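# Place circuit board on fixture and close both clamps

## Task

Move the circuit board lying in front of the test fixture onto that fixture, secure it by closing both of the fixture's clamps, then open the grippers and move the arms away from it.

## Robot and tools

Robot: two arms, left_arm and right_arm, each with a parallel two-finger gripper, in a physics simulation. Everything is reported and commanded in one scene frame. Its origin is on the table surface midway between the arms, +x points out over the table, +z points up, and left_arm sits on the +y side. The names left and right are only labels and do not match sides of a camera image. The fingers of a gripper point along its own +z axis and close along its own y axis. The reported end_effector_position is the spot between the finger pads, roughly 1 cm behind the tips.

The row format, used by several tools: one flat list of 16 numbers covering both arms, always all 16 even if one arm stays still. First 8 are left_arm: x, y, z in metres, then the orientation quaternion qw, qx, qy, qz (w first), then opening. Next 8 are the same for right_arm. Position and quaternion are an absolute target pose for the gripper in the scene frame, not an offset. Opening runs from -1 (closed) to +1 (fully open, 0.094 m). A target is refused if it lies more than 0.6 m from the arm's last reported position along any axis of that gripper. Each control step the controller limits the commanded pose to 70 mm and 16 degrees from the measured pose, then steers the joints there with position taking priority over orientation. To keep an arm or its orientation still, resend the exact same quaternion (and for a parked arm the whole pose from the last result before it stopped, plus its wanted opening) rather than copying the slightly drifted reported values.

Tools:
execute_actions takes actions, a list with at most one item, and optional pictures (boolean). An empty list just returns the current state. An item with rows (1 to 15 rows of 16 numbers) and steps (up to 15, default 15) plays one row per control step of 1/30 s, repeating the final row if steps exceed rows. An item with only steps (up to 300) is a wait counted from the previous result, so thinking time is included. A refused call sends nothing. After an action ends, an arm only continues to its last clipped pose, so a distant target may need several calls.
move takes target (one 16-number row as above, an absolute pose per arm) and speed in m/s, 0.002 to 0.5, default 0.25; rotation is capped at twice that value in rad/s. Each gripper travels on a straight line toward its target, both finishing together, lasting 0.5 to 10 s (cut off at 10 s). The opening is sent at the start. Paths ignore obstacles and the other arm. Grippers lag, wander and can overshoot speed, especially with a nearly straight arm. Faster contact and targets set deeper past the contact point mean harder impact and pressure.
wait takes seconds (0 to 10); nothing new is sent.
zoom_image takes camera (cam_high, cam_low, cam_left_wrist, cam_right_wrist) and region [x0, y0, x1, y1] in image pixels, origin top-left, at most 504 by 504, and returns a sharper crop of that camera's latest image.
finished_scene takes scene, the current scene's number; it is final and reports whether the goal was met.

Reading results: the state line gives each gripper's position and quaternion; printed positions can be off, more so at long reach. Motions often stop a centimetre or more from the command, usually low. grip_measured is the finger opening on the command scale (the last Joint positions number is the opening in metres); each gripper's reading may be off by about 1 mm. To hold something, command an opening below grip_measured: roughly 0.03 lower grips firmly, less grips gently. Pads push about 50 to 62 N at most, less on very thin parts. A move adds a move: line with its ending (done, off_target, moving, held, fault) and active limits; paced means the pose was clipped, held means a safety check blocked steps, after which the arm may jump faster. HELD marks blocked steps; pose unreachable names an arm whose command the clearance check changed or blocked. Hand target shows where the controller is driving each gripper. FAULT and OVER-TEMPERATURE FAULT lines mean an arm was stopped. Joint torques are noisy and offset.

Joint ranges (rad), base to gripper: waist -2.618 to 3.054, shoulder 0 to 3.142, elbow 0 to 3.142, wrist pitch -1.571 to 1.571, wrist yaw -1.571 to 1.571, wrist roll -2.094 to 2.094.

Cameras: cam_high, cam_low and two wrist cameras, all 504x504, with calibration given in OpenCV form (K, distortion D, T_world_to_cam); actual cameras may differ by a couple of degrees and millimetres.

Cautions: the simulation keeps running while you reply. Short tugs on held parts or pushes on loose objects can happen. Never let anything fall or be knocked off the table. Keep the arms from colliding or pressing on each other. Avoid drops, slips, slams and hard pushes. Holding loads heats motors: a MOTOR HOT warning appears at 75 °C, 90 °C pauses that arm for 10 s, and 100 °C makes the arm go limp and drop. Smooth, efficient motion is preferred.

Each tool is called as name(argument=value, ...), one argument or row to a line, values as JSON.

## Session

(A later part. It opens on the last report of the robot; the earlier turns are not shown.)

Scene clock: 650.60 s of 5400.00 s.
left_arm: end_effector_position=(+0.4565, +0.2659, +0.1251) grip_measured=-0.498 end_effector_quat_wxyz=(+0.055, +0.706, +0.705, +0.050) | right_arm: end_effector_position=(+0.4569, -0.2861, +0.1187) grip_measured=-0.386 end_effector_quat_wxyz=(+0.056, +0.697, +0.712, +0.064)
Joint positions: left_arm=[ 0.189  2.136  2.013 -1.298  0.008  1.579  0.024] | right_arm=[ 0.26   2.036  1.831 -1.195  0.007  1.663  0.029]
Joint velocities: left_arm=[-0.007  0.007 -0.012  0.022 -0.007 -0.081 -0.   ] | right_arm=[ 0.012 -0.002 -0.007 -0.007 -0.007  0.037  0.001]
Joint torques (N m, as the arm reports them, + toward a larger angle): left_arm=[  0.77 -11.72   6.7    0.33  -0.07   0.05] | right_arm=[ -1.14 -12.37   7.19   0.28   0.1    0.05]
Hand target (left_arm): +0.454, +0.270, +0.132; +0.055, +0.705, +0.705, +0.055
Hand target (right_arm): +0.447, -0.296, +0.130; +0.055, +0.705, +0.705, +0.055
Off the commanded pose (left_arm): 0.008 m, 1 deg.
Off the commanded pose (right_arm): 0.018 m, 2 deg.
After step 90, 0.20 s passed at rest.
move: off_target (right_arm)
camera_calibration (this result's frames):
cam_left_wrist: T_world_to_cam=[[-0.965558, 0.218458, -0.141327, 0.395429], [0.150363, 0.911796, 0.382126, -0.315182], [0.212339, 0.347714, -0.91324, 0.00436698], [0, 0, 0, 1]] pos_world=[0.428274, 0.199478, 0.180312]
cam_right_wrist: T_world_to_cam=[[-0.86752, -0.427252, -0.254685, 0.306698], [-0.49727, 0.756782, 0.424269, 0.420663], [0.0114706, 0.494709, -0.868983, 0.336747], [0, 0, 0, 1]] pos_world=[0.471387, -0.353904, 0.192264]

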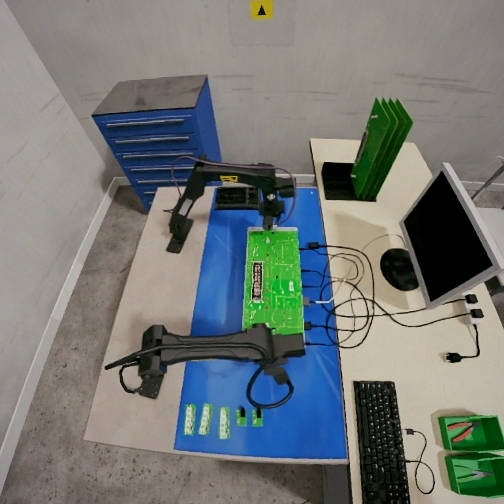

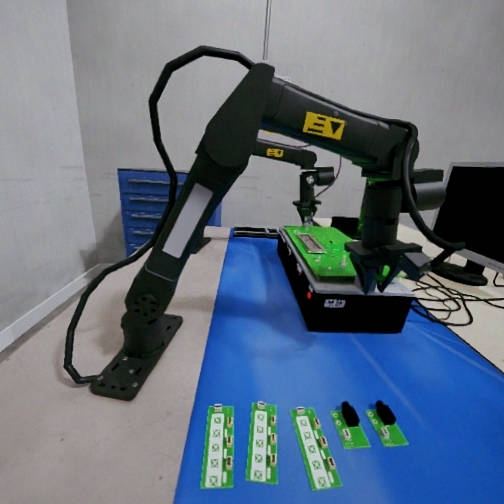

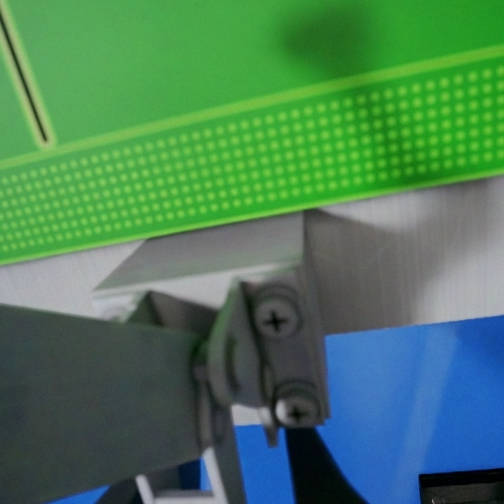

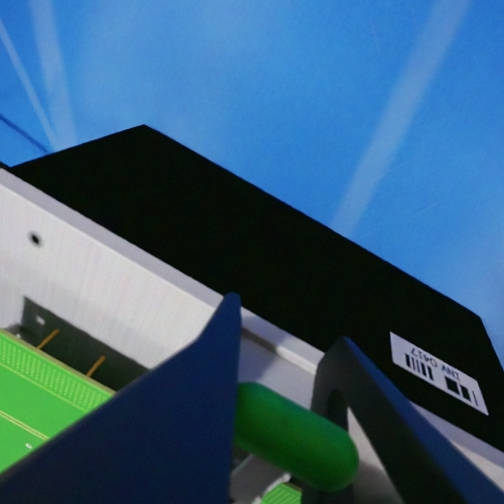

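move(
  target=[0.455,0.288,0.132,0.055,0.705,0.705,0.055,0.2,0.455,-0.288,0.125,0.055,0.705,0.705,0.055,-0.45],
  speed=0.02,
)

move(
  target=[0.455,0.288,0.128,0.055,0.705,0.705,0.055,-0.5,0.456,-0.28,0.165,0.06,0.705,0.705,0.06,-0.45],
  speed=0.03,
)

Scene clock: 658.17 s of 5400.00 s.
left_arm: end_effector_position=(+0.4564, +0.2721, +0.1254) grip_measured=+0.198 end_effector_quat_wxyz=(+0.070, +0.708, +0.702, +0.037) | right_arm: end_effector_position=(+0.4569, -0.2861, +0.1187) grip_measured=-0.386 end_effector_quat_wxyz=(+0.056, +0.697, +0.712, +0.064)
Joint positions: left_arm=[ 0.221  2.136  2.013 -1.298  0.052  1.614  0.056] | right_arm=[ 0.26   2.036  1.831 -1.195  0.007  1.663  0.029]
Joint velocities: left_arm=[ 0.012 -0.007 -0.002  0.007 -0.022 -0.081 -0.001] | right_arm=[-0.007  0.017 -0.007  0.066  0.095  0.007  0.001]
Joint torques (N m, as the arm reports them, + toward a larger angle): left_arm=[  2.08 -10.89   7.38   0.3   -0.45   0.04] | right_arm=[-0.05 -9.7   9.45  0.33  0.13  0.21]
Hand target (left_arm): +0.454, +0.288, +0.132; +0.055, +0.705, +0.705, +0.055
Hand target (right_arm): +0.455, -0.288, +0.125; +0.056, +0.705, +0.705, +0.056
Off the commanded pose (left_arm): 0.017 m, 3 deg.
Off the commanded pose (right_arm): 0.007 m, 2 deg.
After step 90, 3.20 s passed at rest.
move: off_target (left_arm)
camera_calibration (this result's frames):
cam_left_wrist: T_world_to_cam=[[-0.962998, 0.222836, -0.151587, 0.392991], [0.159134, 0.924085, 0.347482, -0.323945], [0.217511, 0.310502, -0.925353, 0.0117094], [0, 0, 0, 1]] pos_world=[0.427453, 0.208144, 0.182972]
cam_right_wrist: T_world_to_cam=[[-0.867682, -0.42691, -0.254708, 0.306873], [-0.496983, 0.756941, 0.424321, 0.420571], [0.0116523, 0.494761, -0.868951, 0.336675], [0, 0, 0, 1]] pos_world=[0.471362, -0.353914, 0.19226]

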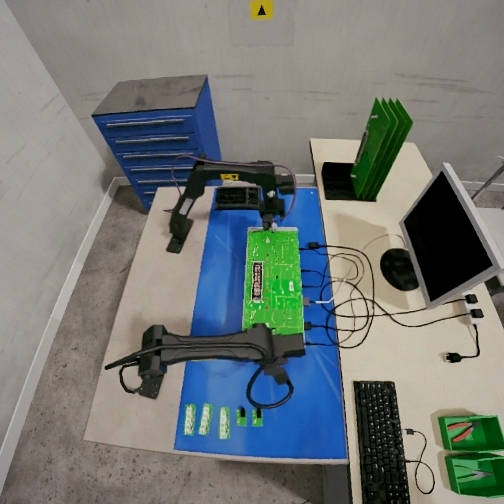

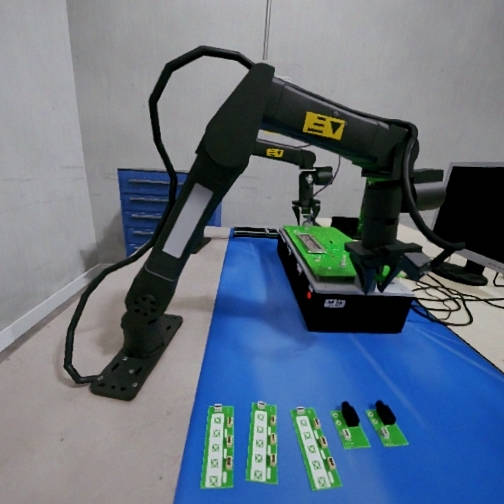

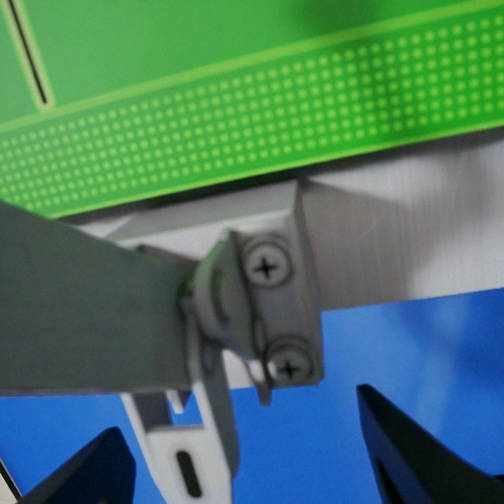

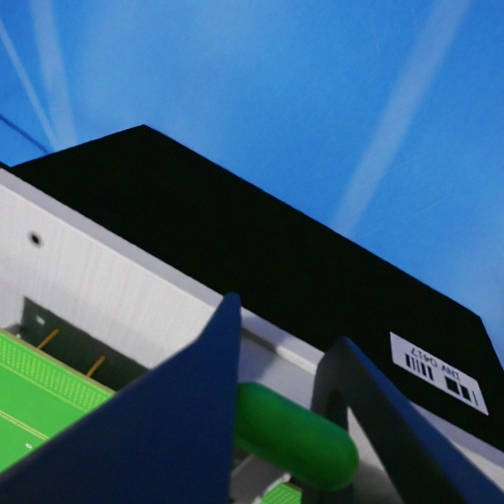

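Scene clock: 659.97 s of 5400.00 s.
left_arm: end_effector_position=(+0.4567, +0.2719, +0.1254) grip_measured=-0.498 end_effector_quat_wxyz=(+0.071, +0.709, +0.701, +0.037) | right_arm: end_effector_position=(+0.4564, -0.2863, +0.1221) grip_measured=-0.391 end_effector_quat_wxyz=(+0.045, +0.698, +0.714, +0.031)
Joint positions: left_arm=[ 0.221  2.136  2.013 -1.297  0.054  1.617  0.024] | right_arm=[ 0.27   2.108  1.961 -1.319  0.032  1.671  0.029]
Joint velocities: left_arm=[ 0.012 -0.017 -0.022 -0.022  0.007 -0.007  0.001] | right_arm=[-0.007  0.007  0.012 -0.037 -0.007 -0.022 -0.   ]
Joint torques (N m, as the arm reports them, + toward a larger angle): left_arm=[  1.86 -11.02   6.15   0.39  -0.44   0.04] | right_arm=[  0.5  -15.03  12.2    0.04  -0.12   0.29]
Hand target (left_arm): +0.455, +0.288, +0.128; +0.055, +0.705, +0.705, +0.054
Hand target (right_arm): +0.455, -0.280, +0.163; +0.061, +0.704, +0.705, +0.062
Off the commanded pose (left_arm): 0.016 m, 3 deg.
Off the commanded pose (right_arm): 0.043 m, 4 deg.
move: off_target (left_arm, right_arm)
camera_calibration (this result's frames):
cam_left_wrist: T_world_to_cam=[[-0.962154, 0.225432, -0.153102, 0.392434], [0.161321, 0.923994, 0.346714, -0.324647], [0.219626, 0.308894, -0.925391, 0.0112555], [0, 0, 0, 1]] pos_world=[0.427482, 0.208028, 0.183058]
cam_right_wrist: T_world_to_cam=[[-0.881894, -0.432921, -0.186663, 0.303715], [-0.469553, 0.7711, 0.430029, 0.409872], [-0.0422328, 0.466888, -0.883307, 0.358043], [0, 0, 0, 1]] pos_world=[0.475422, -0.351734, 0.196698]

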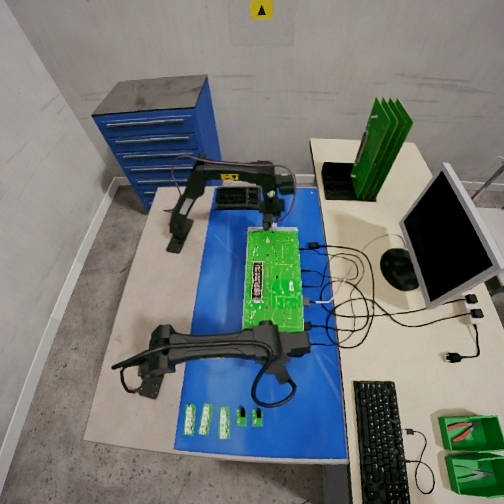

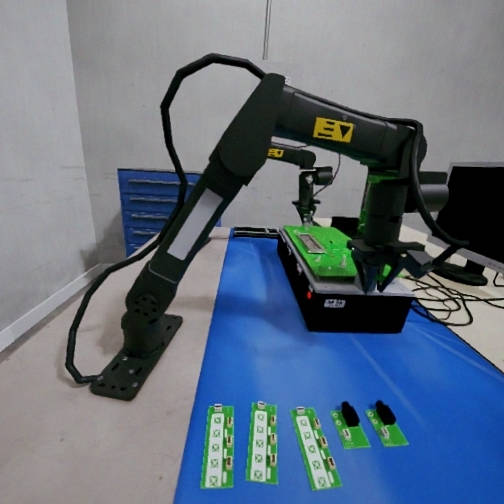

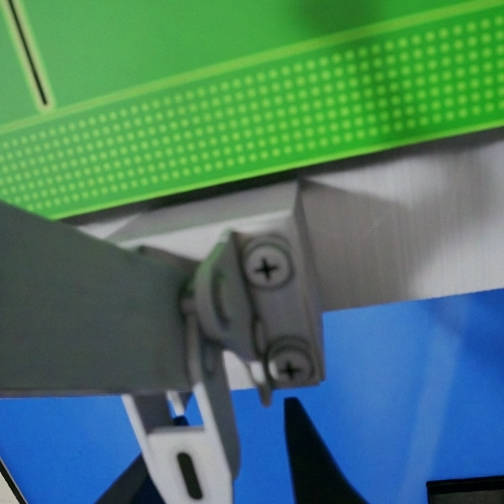

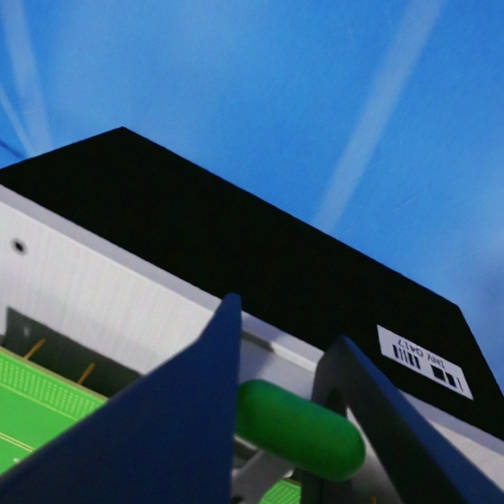

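move(
  target=[0.455,0.272,0.128,0.055,0.705,0.705,0.055,0.2,0.455,-0.286,0.122,0.055,0.705,0.705,0.055,0.2],
  speed=0.05,
)

move(
  target=[0.455,0.274,0.165,0.06,0.705,0.705,0.06,0.2,0.455,-0.288,0.165,0.06,0.705,0.705,0.06,0.2],
  speed=0.05,
)

move(
  target=[0.455,0.294,0.165,0.06,0.705,0.705,0.06,0.2,0.452,-0.312,0.165,0.06,0.705,0.705,0.06,0.2],
  speed=0.05,
)

move(
  target=[0.453,0.294,0.132,0.055,0.705,0.705,0.055,0.2,0.45,-0.312,0.13,0.055,0.705,0.705,0.055,0.2],
  speed=0.03,
)

Scene clock: 668.97 s of 5400.00 s.
left_arm: end_effector_position=(+0.4568, +0.2695, +0.1252) grip_measured=+0.198 end_effector_quat_wxyz=(+0.062, +0.709, +0.701, +0.046) | right_arm: end_effector_position=(+0.4590, -0.2847, +0.1184) grip_measured=+0.198 end_effector_quat_wxyz=(+0.055, +0.701, +0.709, +0.050)
Joint positions: left_arm=[ 0.205  2.136  2.013 -1.296  0.027  1.603  0.056] | right_arm=[ 0.27   2.071  1.886 -1.238  0.025  1.682  0.056]
Joint velocities: left_arm=[-0.002  0.017  0.007 -0.037 -0.022  0.022 -0.   ] | right_arm=[ 0.002 -0.007 -0.002 -0.007 -0.081  0.022 -0.   ]
Joint torques (N m, as the arm reports them, + toward a larger angle): left_arm=[ -0.12 -11.41   5.77   0.4   -0.21  -0.12] | right_arm=[ -0.42 -12.51   5.03   0.73  -0.06   0.09]
Hand target (left_arm): +0.455, +0.272, +0.128; +0.055, +0.705, +0.705, +0.055
Hand target (right_arm): +0.455, -0.286, +0.122; +0.054, +0.705, +0.705, +0.055
Off the commanded pose (left_arm): 0.004 m, 1 deg.
Off the commanded pose (right_arm): 0.006 m, 1 deg.
After step 90, 5.00 s passed at rest.
move: done
camera_calibration (this result's frames):
cam_left_wrist: T_world_to_cam=[[-0.962729, 0.22721, -0.146724, 0.392036], [0.159872, 0.915622, 0.368887, -0.322209], [0.218159, 0.331681, -0.91782, 0.00540721], [0, 0, 0, 1]] pos_world=[0.427757, 0.204154, 0.181343]
cam_right_wrist: T_world_to_cam=[[-0.877397, -0.421938, -0.228348, 0.311986], [-0.479762, 0.769887, 0.420836, 0.416899], [-0.0017652, 0.478793, -0.877926, 0.338355], [0, 0, 0, 1]] pos_world=[0.474346, -0.351328, 0.192846]

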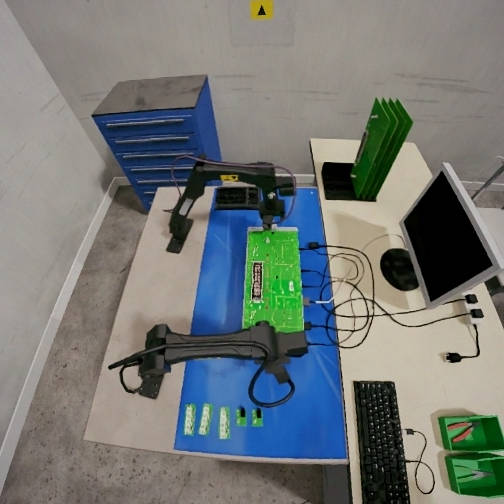

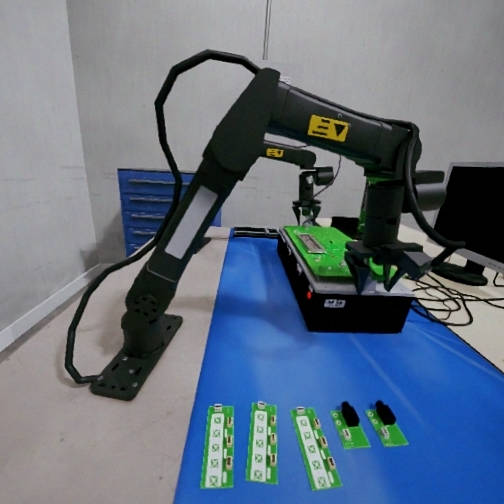

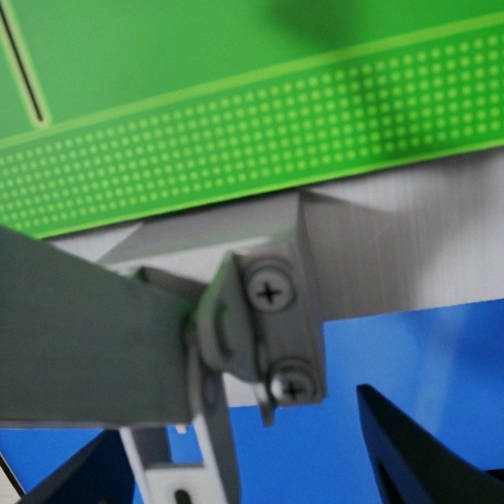

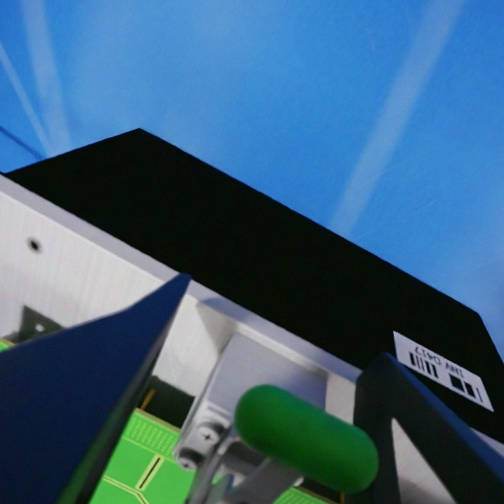

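Scene clock: 670.37 s of 5400.00 s.
left_arm: end_effector_position=(+0.4569, +0.2731, +0.1643) grip_measured=+0.198 end_effector_quat_wxyz=(+0.065, +0.708, +0.701, +0.064) | right_arm: end_effector_position=(+0.4532, -0.2855, +0.1509) grip_measured=+0.198 end_effector_quat_wxyz=(+0.053, +0.701, +0.709, +0.047)
Joint positions: left_arm=[ 0.205  2.136  2.166 -1.418  0.007  1.603  0.056] | right_arm=[ 0.27   2.071  2.017 -1.377  0.025  1.682  0.056]
Joint velocities: left_arm=[ 0.002  0.007  0.012  0.007 -0.051 -0.051 -0.001] | right_arm=[-0.022 -0.002 -0.017 -0.007 -0.081  0.022 -0.   ]
Joint torques (N m, as the arm reports them, + toward a larger angle): left_arm=[ 0.   -9.57  7.83  0.27 -0.06 -0.11] | right_arm=[ -0.66 -11.47   8.95   0.54  -0.04   0.05]
Hand target (left_arm): +0.455, +0.274, +0.165; +0.060, +0.705, +0.704, +0.060
Hand target (right_arm): +0.455, -0.288, +0.165; +0.060, +0.705, +0.704, +0.060
Off the commanded pose (left_arm): 0.002 m, 1 deg.
Off the commanded pose (right_arm): 0.014 m, 2 deg.
move: off_target (right_arm)
camera_calibration (this result's frames):
cam_left_wrist: T_world_to_cam=[[-0.958734, 0.226901, -0.171306, 0.399351], [0.144888, 0.908364, 0.392277, -0.334944], [0.244617, 0.351269, -0.903755, 0.0202674], [0, 0, 0, 1]] pos_world=[0.426443, 0.206519, 0.218119]
cam_right_wrist: T_world_to_cam=[[-0.879099, -0.422151, -0.2213, 0.313657], [-0.476565, 0.770286, 0.423728, 0.399239], [-0.00841333, 0.477963, -0.87834, 0.370038], [0, 0, 0, 1]] pos_world=[0.469112, -0.351982, 0.225262]

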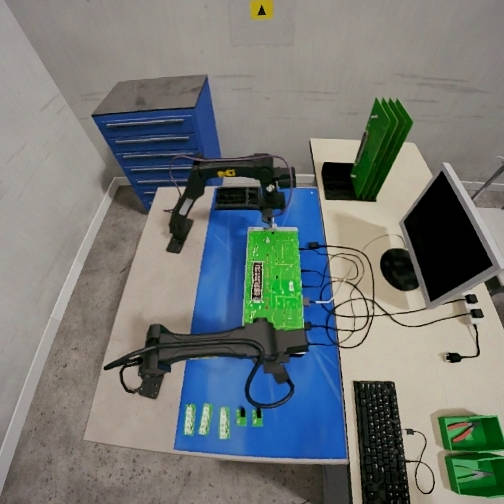

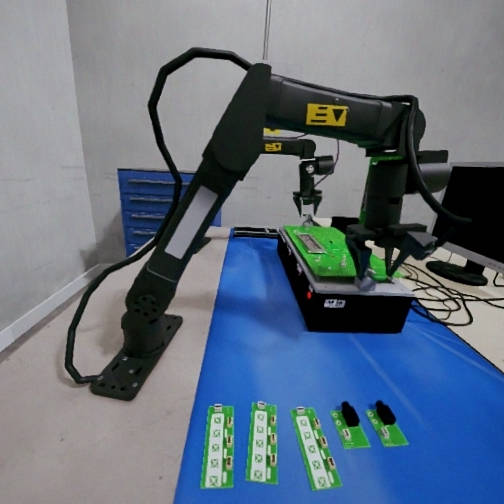

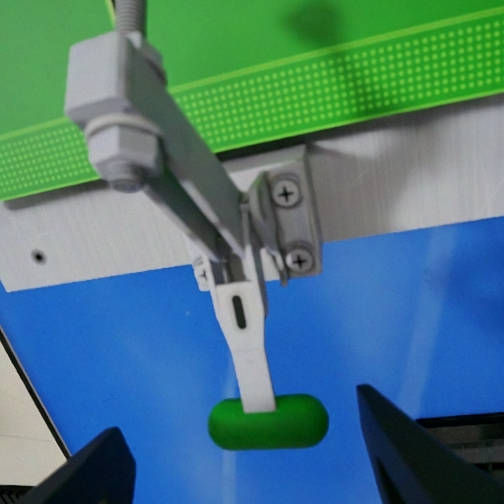

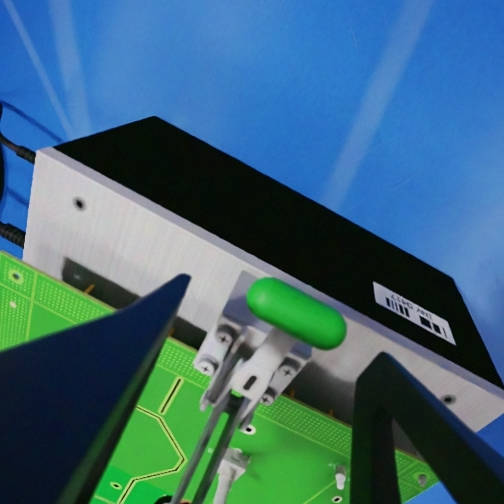

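Scene clock: 671.33 s of 5400.00 s.
left_arm: end_effector_position=(+0.4558, +0.2927, +0.1642) grip_measured=+0.198 end_effector_quat_wxyz=(+0.062, +0.703, +0.705, +0.066) | right_arm: end_effector_position=(+0.4548, -0.3104, +0.1577) grip_measured=+0.198 end_effector_quat_wxyz=(+0.058, +0.706, +0.703, +0.053)
Joint positions: left_arm=[ 0.248  2.136  2.166 -1.419  0.007  1.633  0.056] | right_arm=[ 0.208  2.055  2.017 -1.377  0.017  1.636  0.056]
Joint velocities: left_arm=[-0.002 -0.007 -0.002 -0.007  0.051  0.066 -0.001] | right_arm=[-0.007  0.007 -0.017 -0.051 -0.081 -0.081 -0.001]
Joint torques (N m, as the arm reports them, + toward a larger angle): left_arm=[ 0.52 -9.67  7.73  0.3   0.09  0.08] | right_arm=[ -0.5  -11.91   6.01   0.68  -0.05  -0.06]
Hand target (left_arm): +0.455, +0.294, +0.165; +0.060, +0.705, +0.704, +0.060
Hand target (right_arm): +0.452, -0.312, +0.165; +0.059, +0.705, +0.704, +0.060
Off the commanded pose (left_arm): 0.002 m, 1 deg.
Off the commanded pose (right_arm): 0.008 m, 1 deg.
move: done
camera_calibration (this result's frames):
cam_left_wrist: T_world_to_cam=[[-0.961992, 0.214525, -0.168967, 0.398508], [0.132773, 0.908135, 0.397067, -0.347828], [0.238625, 0.359541, -0.902102, 0.0136273], [0, 0, 0, 1]] pos_world=[0.426292, 0.225485, 0.217739]
cam_right_wrist: T_world_to_cam=[[-0.881876, -0.407995, -0.236293, 0.314037], [-0.471312, 0.776264, 0.418663, 0.416583], [0.0126131, 0.480577, -0.876862, 0.378993], [0, 0, 0, 1]] pos_world=[0.468502, -0.377388, 0.232121]

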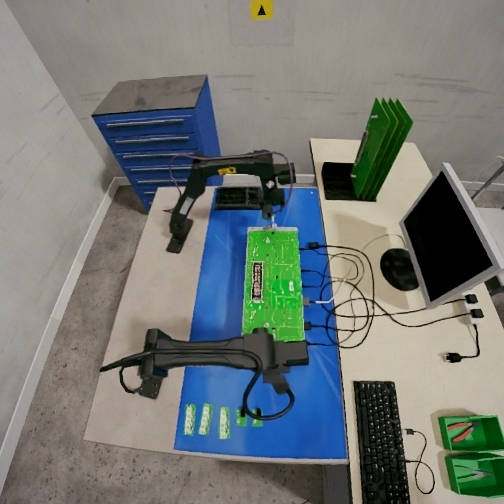

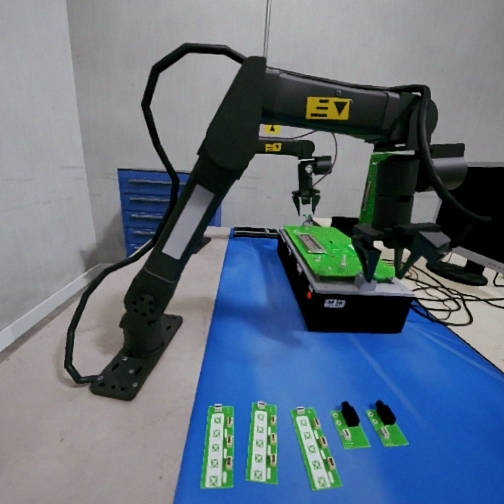

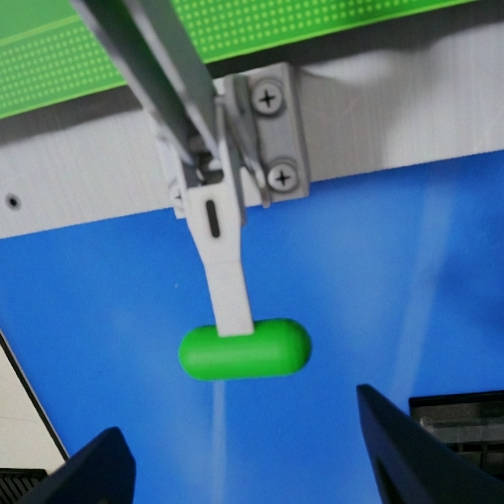

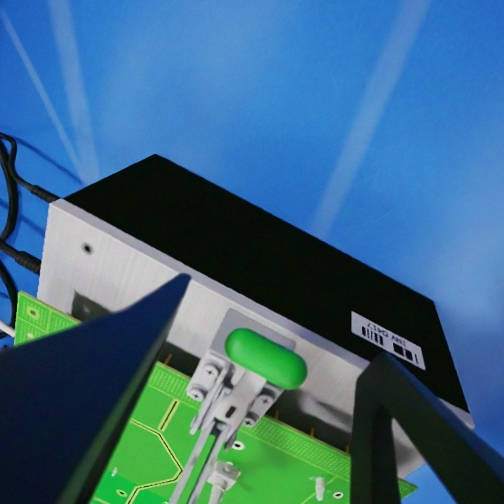

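Scene clock: 672.80 s of 5400.00 s.
left_arm: end_effector_position=(+0.4558, +0.2927, +0.1292) grip_measured=+0.198 end_effector_quat_wxyz=(+0.053, +0.704, +0.706, +0.055) | right_arm: end_effector_position=(+0.4535, -0.3104, +0.1259) grip_measured=+0.198 end_effector_quat_wxyz=(+0.054, +0.706, +0.704, +0.049)
Joint positions: left_arm=[ 0.248  2.136  2.028 -1.31   0.007  1.633  0.056] | right_arm=[ 0.208  2.04   1.87  -1.254  0.016  1.634  0.056]
Joint velocities: left_arm=[ 0.007 -0.012  0.007  0.051 -0.007  0.007  0.   ] | right_arm=[ 0.022  0.002 -0.002 -0.007 -0.037  0.022 -0.002]
Joint torques (N m, as the arm reports them, + toward a larger angle): left_arm=[  0.64 -11.61   5.3    0.36   0.07   0.05] | right_arm=[ -0.5  -12.18   4.86   0.78  -0.07  -0.05]
Hand target (left_arm): +0.453, +0.294, +0.132; +0.055, +0.705, +0.705, +0.055
Hand target (right_arm): +0.450, -0.312, +0.130; +0.055, +0.705, +0.705, +0.055
Off the commanded pose (left_arm): 0.004 m, 0 deg.
Off the commanded pose (right_arm): 0.006 m, 1 deg.
move: done
camera_calibration (this result's frames):
cam_left_wrist: T_world_to_cam=[[-0.966294, 0.214608, -0.142192, 0.391042], [0.144223, 0.908793, 0.391529, -0.338593], [0.213248, 0.357825, -0.909113, -0.00503526], [0, 0, 0, 1]] pos_world=[0.427768, 0.225592, 0.183594]
cam_right_wrist: T_world_to_cam=[[-0.883608, -0.409456, -0.227118, 0.304569], [-0.468219, 0.775552, 0.423426, 0.427029], [0.00276769, 0.480484, -0.876999, 0.355528], [0, 0, 0, 1]] pos_world=[0.468079, -0.377301, 0.200156]

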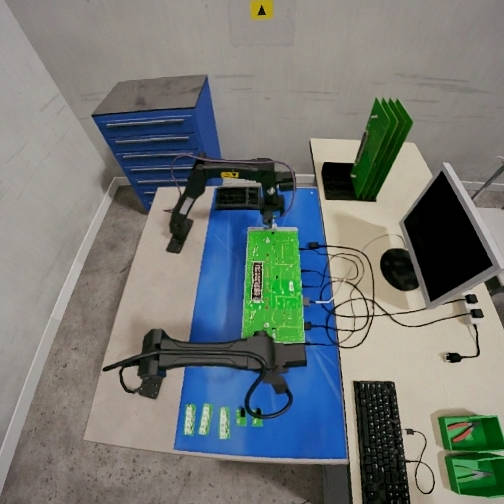

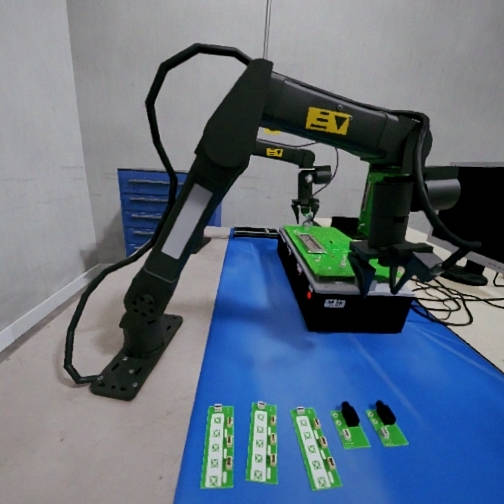

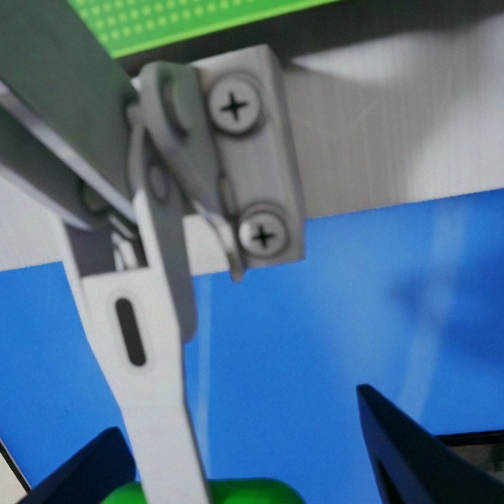

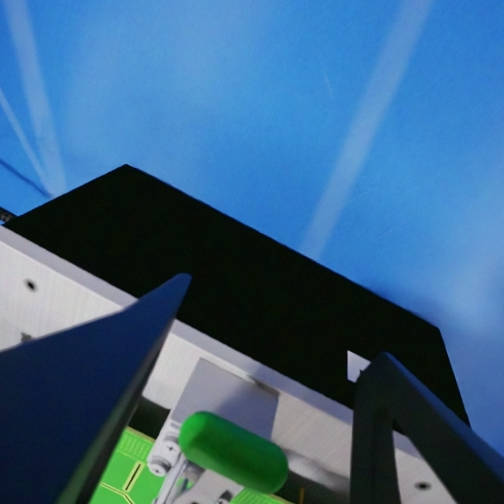

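move(
  target=[0.466,0.296,0.135,0.055,0.705,0.705,0.055,0.2,0.45,-0.312,0.16,0.055,0.705,0.705,0.055,0.2],
  speed=0.03,
)

move(
  target=[0.466,0.296,0.135,0.055,0.705,0.705,0.055,-0.5,0.45,-0.29,0.16,0.055,0.705,0.705,0.055,0.2],
  speed=0.03,
)

move(
  target=[0.466,0.296,0.135,0.055,0.705,0.705,0.055,-0.5,0.45,-0.292,0.14,0.055,0.705,0.705,0.055,0.2],
  speed=0.02,
)

Scene clock: 690.83 s of 5400.00 s.
left_arm: end_effector_position=(+0.4672, +0.2936, +0.1396) grip_measured=+0.198 end_effector_quat_wxyz=(+0.062, +0.704, +0.704, +0.066) | right_arm: end_effector_position=(+0.4476, -0.3107, +0.1489) grip_measured=+0.198 end_effector_quat_wxyz=(+0.050, +0.706, +0.705, +0.045)
Joint positions: left_arm=[ 0.248  2.168  2.116 -1.339  0.006  1.636  0.056] | right_arm=[ 0.208  2.04   1.964 -1.361  0.016  1.634  0.056]
Joint velocities: left_arm=[-0.007 -0.007 -0.002 -0.007 -0.051  0.066  0.   ] | right_arm=[-0.027 -0.012 -0.002  0.007 -0.007  0.051 -0.001]
Joint torques (N m, as the arm reports them, + toward a larger angle): left_arm=[ 0.89 -9.01  7.8   0.27  0.06  0.04] | right_arm=[ -0.51 -10.64   8.97   0.58  -0.06  -0.06]
Hand target (left_arm): +0.466, +0.296, +0.135; +0.055, +0.705, +0.705, +0.055
Hand target (right_arm): +0.450, -0.312, +0.160; +0.055, +0.705, +0.705, +0.055
Off the commanded pose (left_arm): 0.005 m, 1 deg.
Off the commanded pose (right_arm): 0.011 m, 1 deg.
After step 90, 13.53 s passed at rest.
move: off_target (right_arm)
camera_calibration (this result's frames):
cam_left_wrist: T_world_to_cam=[[-0.961412, 0.217866, -0.16799, 0.403774], [0.136097, 0.907317, 0.397812, -0.341715], [0.23909, 0.359599, -0.901956, -0.011911], [0, 0, 0, 1]] pos_world=[0.437547, 0.226358, 0.193025]
cam_right_wrist: T_world_to_cam=[[-0.88639, -0.40963, -0.215677, 0.303979], [-0.462866, 0.775887, 0.428666, 0.411735], [-0.00825337, 0.479795, -0.877342, 0.38072], [0, 0, 0, 1]] pos_world=[0.463164, -0.377609, 0.223086]

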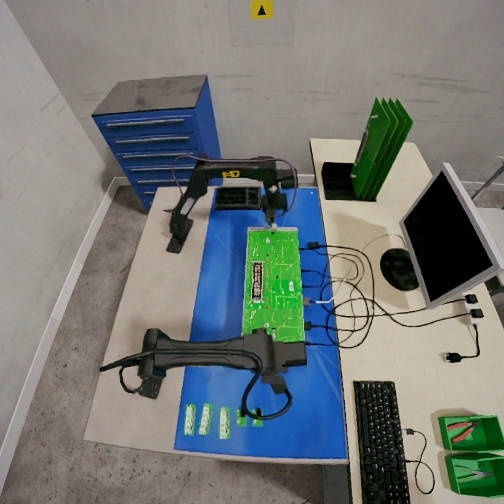

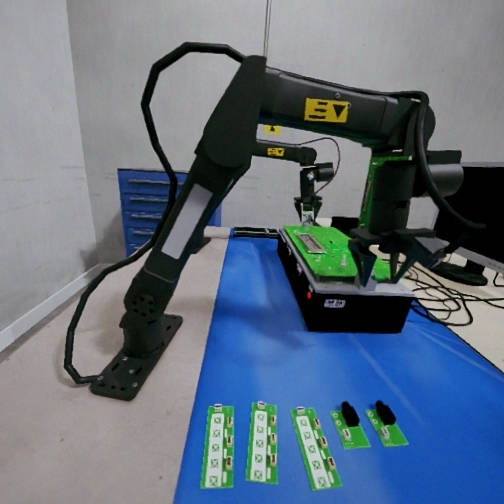

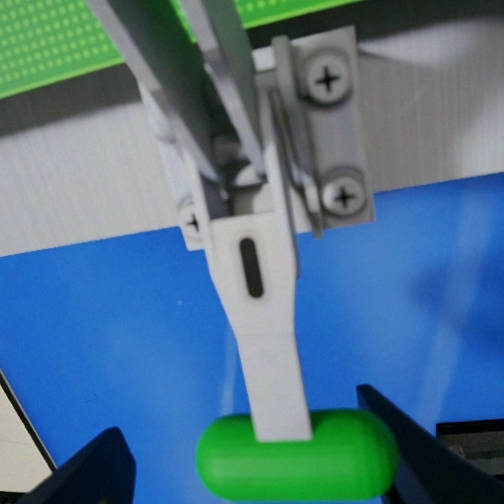

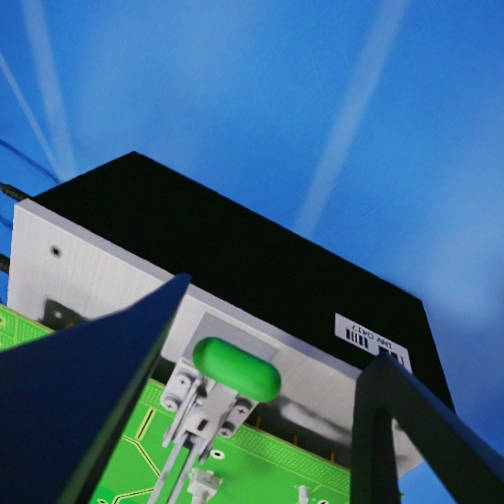

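Scene clock: 691.87 s of 5400.00 s.
left_arm: end_effector_position=(+0.4671, +0.2940, +0.1395) grip_measured=-0.498 end_effector_quat_wxyz=(+0.061, +0.704, +0.704, +0.066) | right_arm: end_effector_position=(+0.4454, -0.2938, +0.1488) grip_measured=+0.198 end_effector_quat_wxyz=(+0.047, +0.705, +0.706, +0.045)
Joint positions: left_arm=[ 0.248  2.168  2.116 -1.339  0.004  1.637  0.024] | right_arm=[ 0.249  2.04   1.964 -1.365  0.016  1.672  0.056]
Joint velocities: left_arm=[ 0.002 -0.012  0.012 -0.007  0.022  0.051 -0.   ] | right_arm=[ 0.007  0.002 -0.007  0.007 -0.037 -0.007  0.001]
Joint torques (N m, as the arm reports them, + toward a larger angle): left_arm=[ 0.68 -9.33  7.86  0.28  0.08  0.03] | right_arm=[ 0.33 -9.97  9.76  0.48  0.01  0.07]
Hand target (left_arm): +0.466, +0.296, +0.135; +0.055, +0.705, +0.705, +0.055
Hand target (right_arm): +0.450, -0.290, +0.160; +0.055, +0.705, +0.705, +0.056
Off the commanded pose (left_arm): 0.005 m, 1 deg.
Off the commanded pose (right_arm): 0.013 m, 1 deg.
move: off_target (right_arm)
camera_calibration (this result's frames):
cam_left_wrist: T_world_to_cam=[[-0.961509, 0.218217, -0.166979, 0.403369], [0.136278, 0.906408, 0.399816, -0.342152], [0.238598, 0.361671, -0.901257, -0.0125208], [0, 0, 0, 1]] pos_world=[0.437458, 0.226635, 0.192868]
cam_right_wrist: T_world_to_cam=[[-0.885778, -0.411631, -0.214379, 0.307805], [-0.463926, 0.772326, 0.433918, 0.396284], [-0.0130437, 0.483811, -0.875076, 0.375468], [0, 0, 0, 1]] pos_world=[0.461391, -0.361013, 0.222595]

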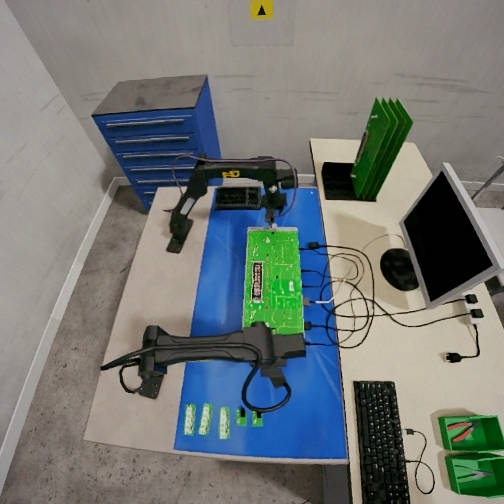

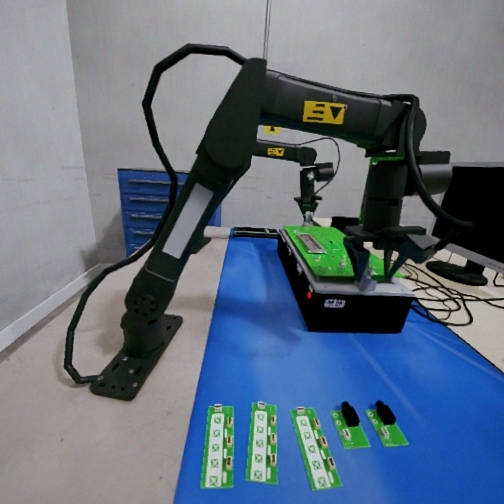

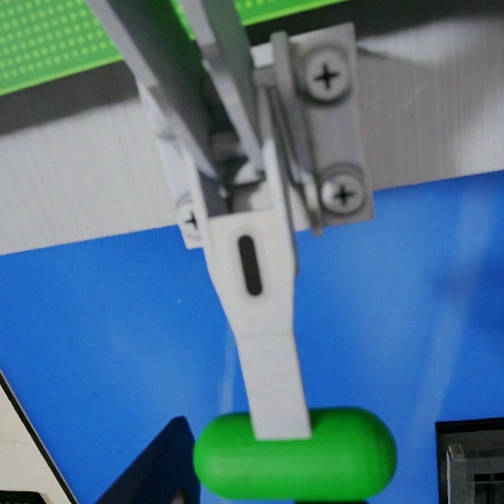

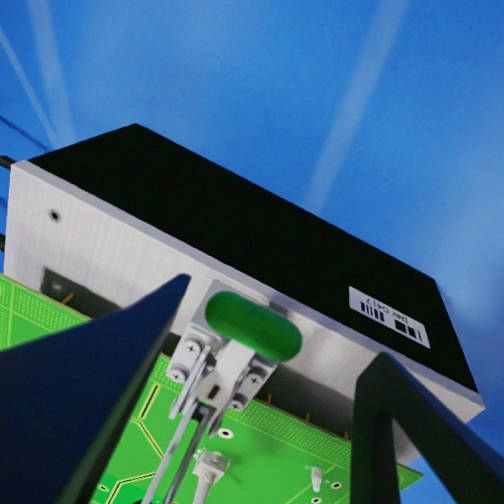

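Scene clock: 692.87 s of 5400.00 s.
left_arm: end_effector_position=(+0.4671, +0.2940, +0.1395) grip_measured=-0.498 end_effector_quat_wxyz=(+0.061, +0.704, +0.704, +0.066) | right_arm: end_effector_position=(+0.4536, -0.2930, +0.1407) grip_measured=+0.198 end_effector_quat_wxyz=(+0.056, +0.705, +0.705, +0.056)
Joint positions: left_arm=[ 0.248  2.168  2.116 -1.339  0.004  1.637  0.024] | right_arm=[ 0.249  2.04   1.927 -1.3    0.016  1.672  0.056]
Joint velocities: left_arm=[-0.012  0.007  0.012  0.007 -0.007  0.022 -0.   ] | right_arm=[ 0.002  0.002  0.002  0.037 -0.007 -0.037 -0.001]
Joint torques (N m, as the arm reports them, + toward a larger angle): left_arm=[ 0.95 -9.08  7.7   0.23  0.15  0.  ] | right_arm=[  0.08 -11.22   4.97   0.81   0.01   0.05]
Hand target (left_arm): +0.466, +0.296, +0.135; +0.055, +0.705, +0.705, +0.055
Hand target (right_arm): +0.450, -0.292, +0.140; +0.055, +0.705, +0.705, +0.055
Off the commanded pose (left_arm): 0.005 m, 1 deg.
Off the commanded pose (right_arm): 0.004 m, 0 deg.
move: done
camera_calibration (this result's frames):
cam_left_wrist: T_world_to_cam=[[-0.961509, 0.218217, -0.166979, 0.403369], [0.136278, 0.906408, 0.399816, -0.342152], [0.238598, 0.361671, -0.901257, -0.0125208], [0, 0, 0, 1]] pos_world=[0.437458, 0.226635, 0.192868]
cam_right_wrist: T_world_to_cam=[[-0.879393, -0.410971, -0.240355, 0.314662], [-0.475958, 0.771084, 0.422958, 0.409617], [0.0115106, 0.486345, -0.873691, 0.357452], [0, 0, 0, 1]] pos_world=[0.467558, -0.360377, 0.214683]

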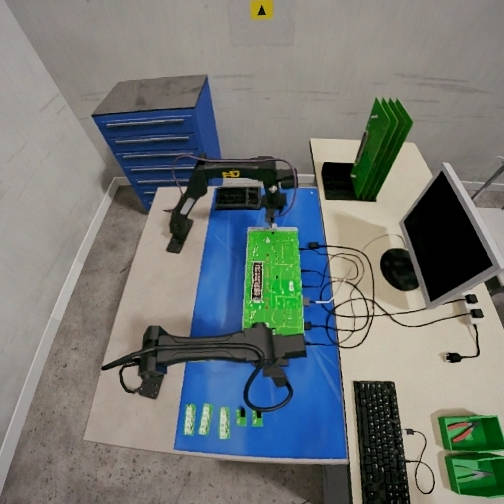

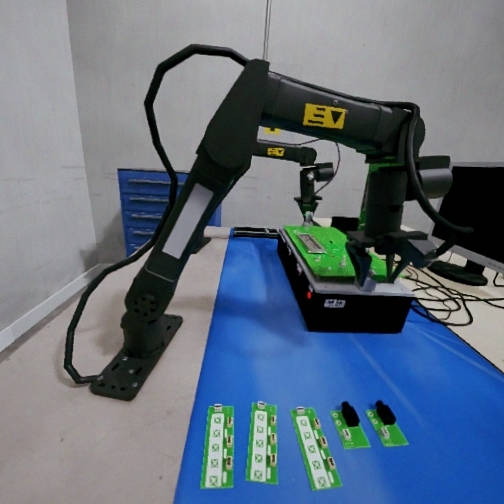

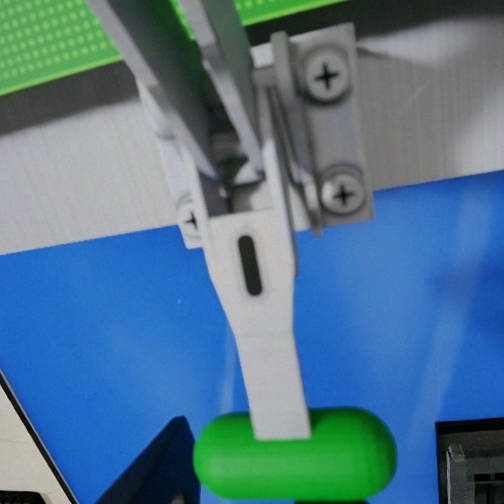

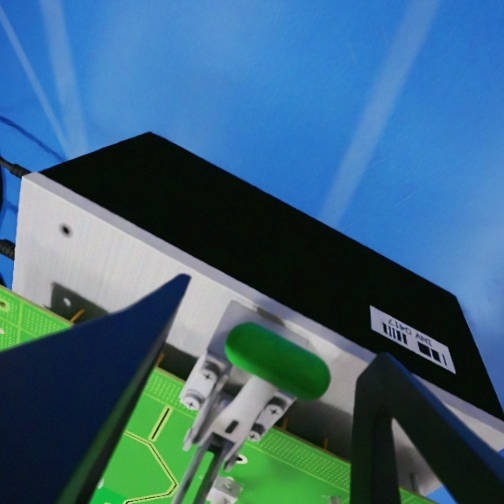

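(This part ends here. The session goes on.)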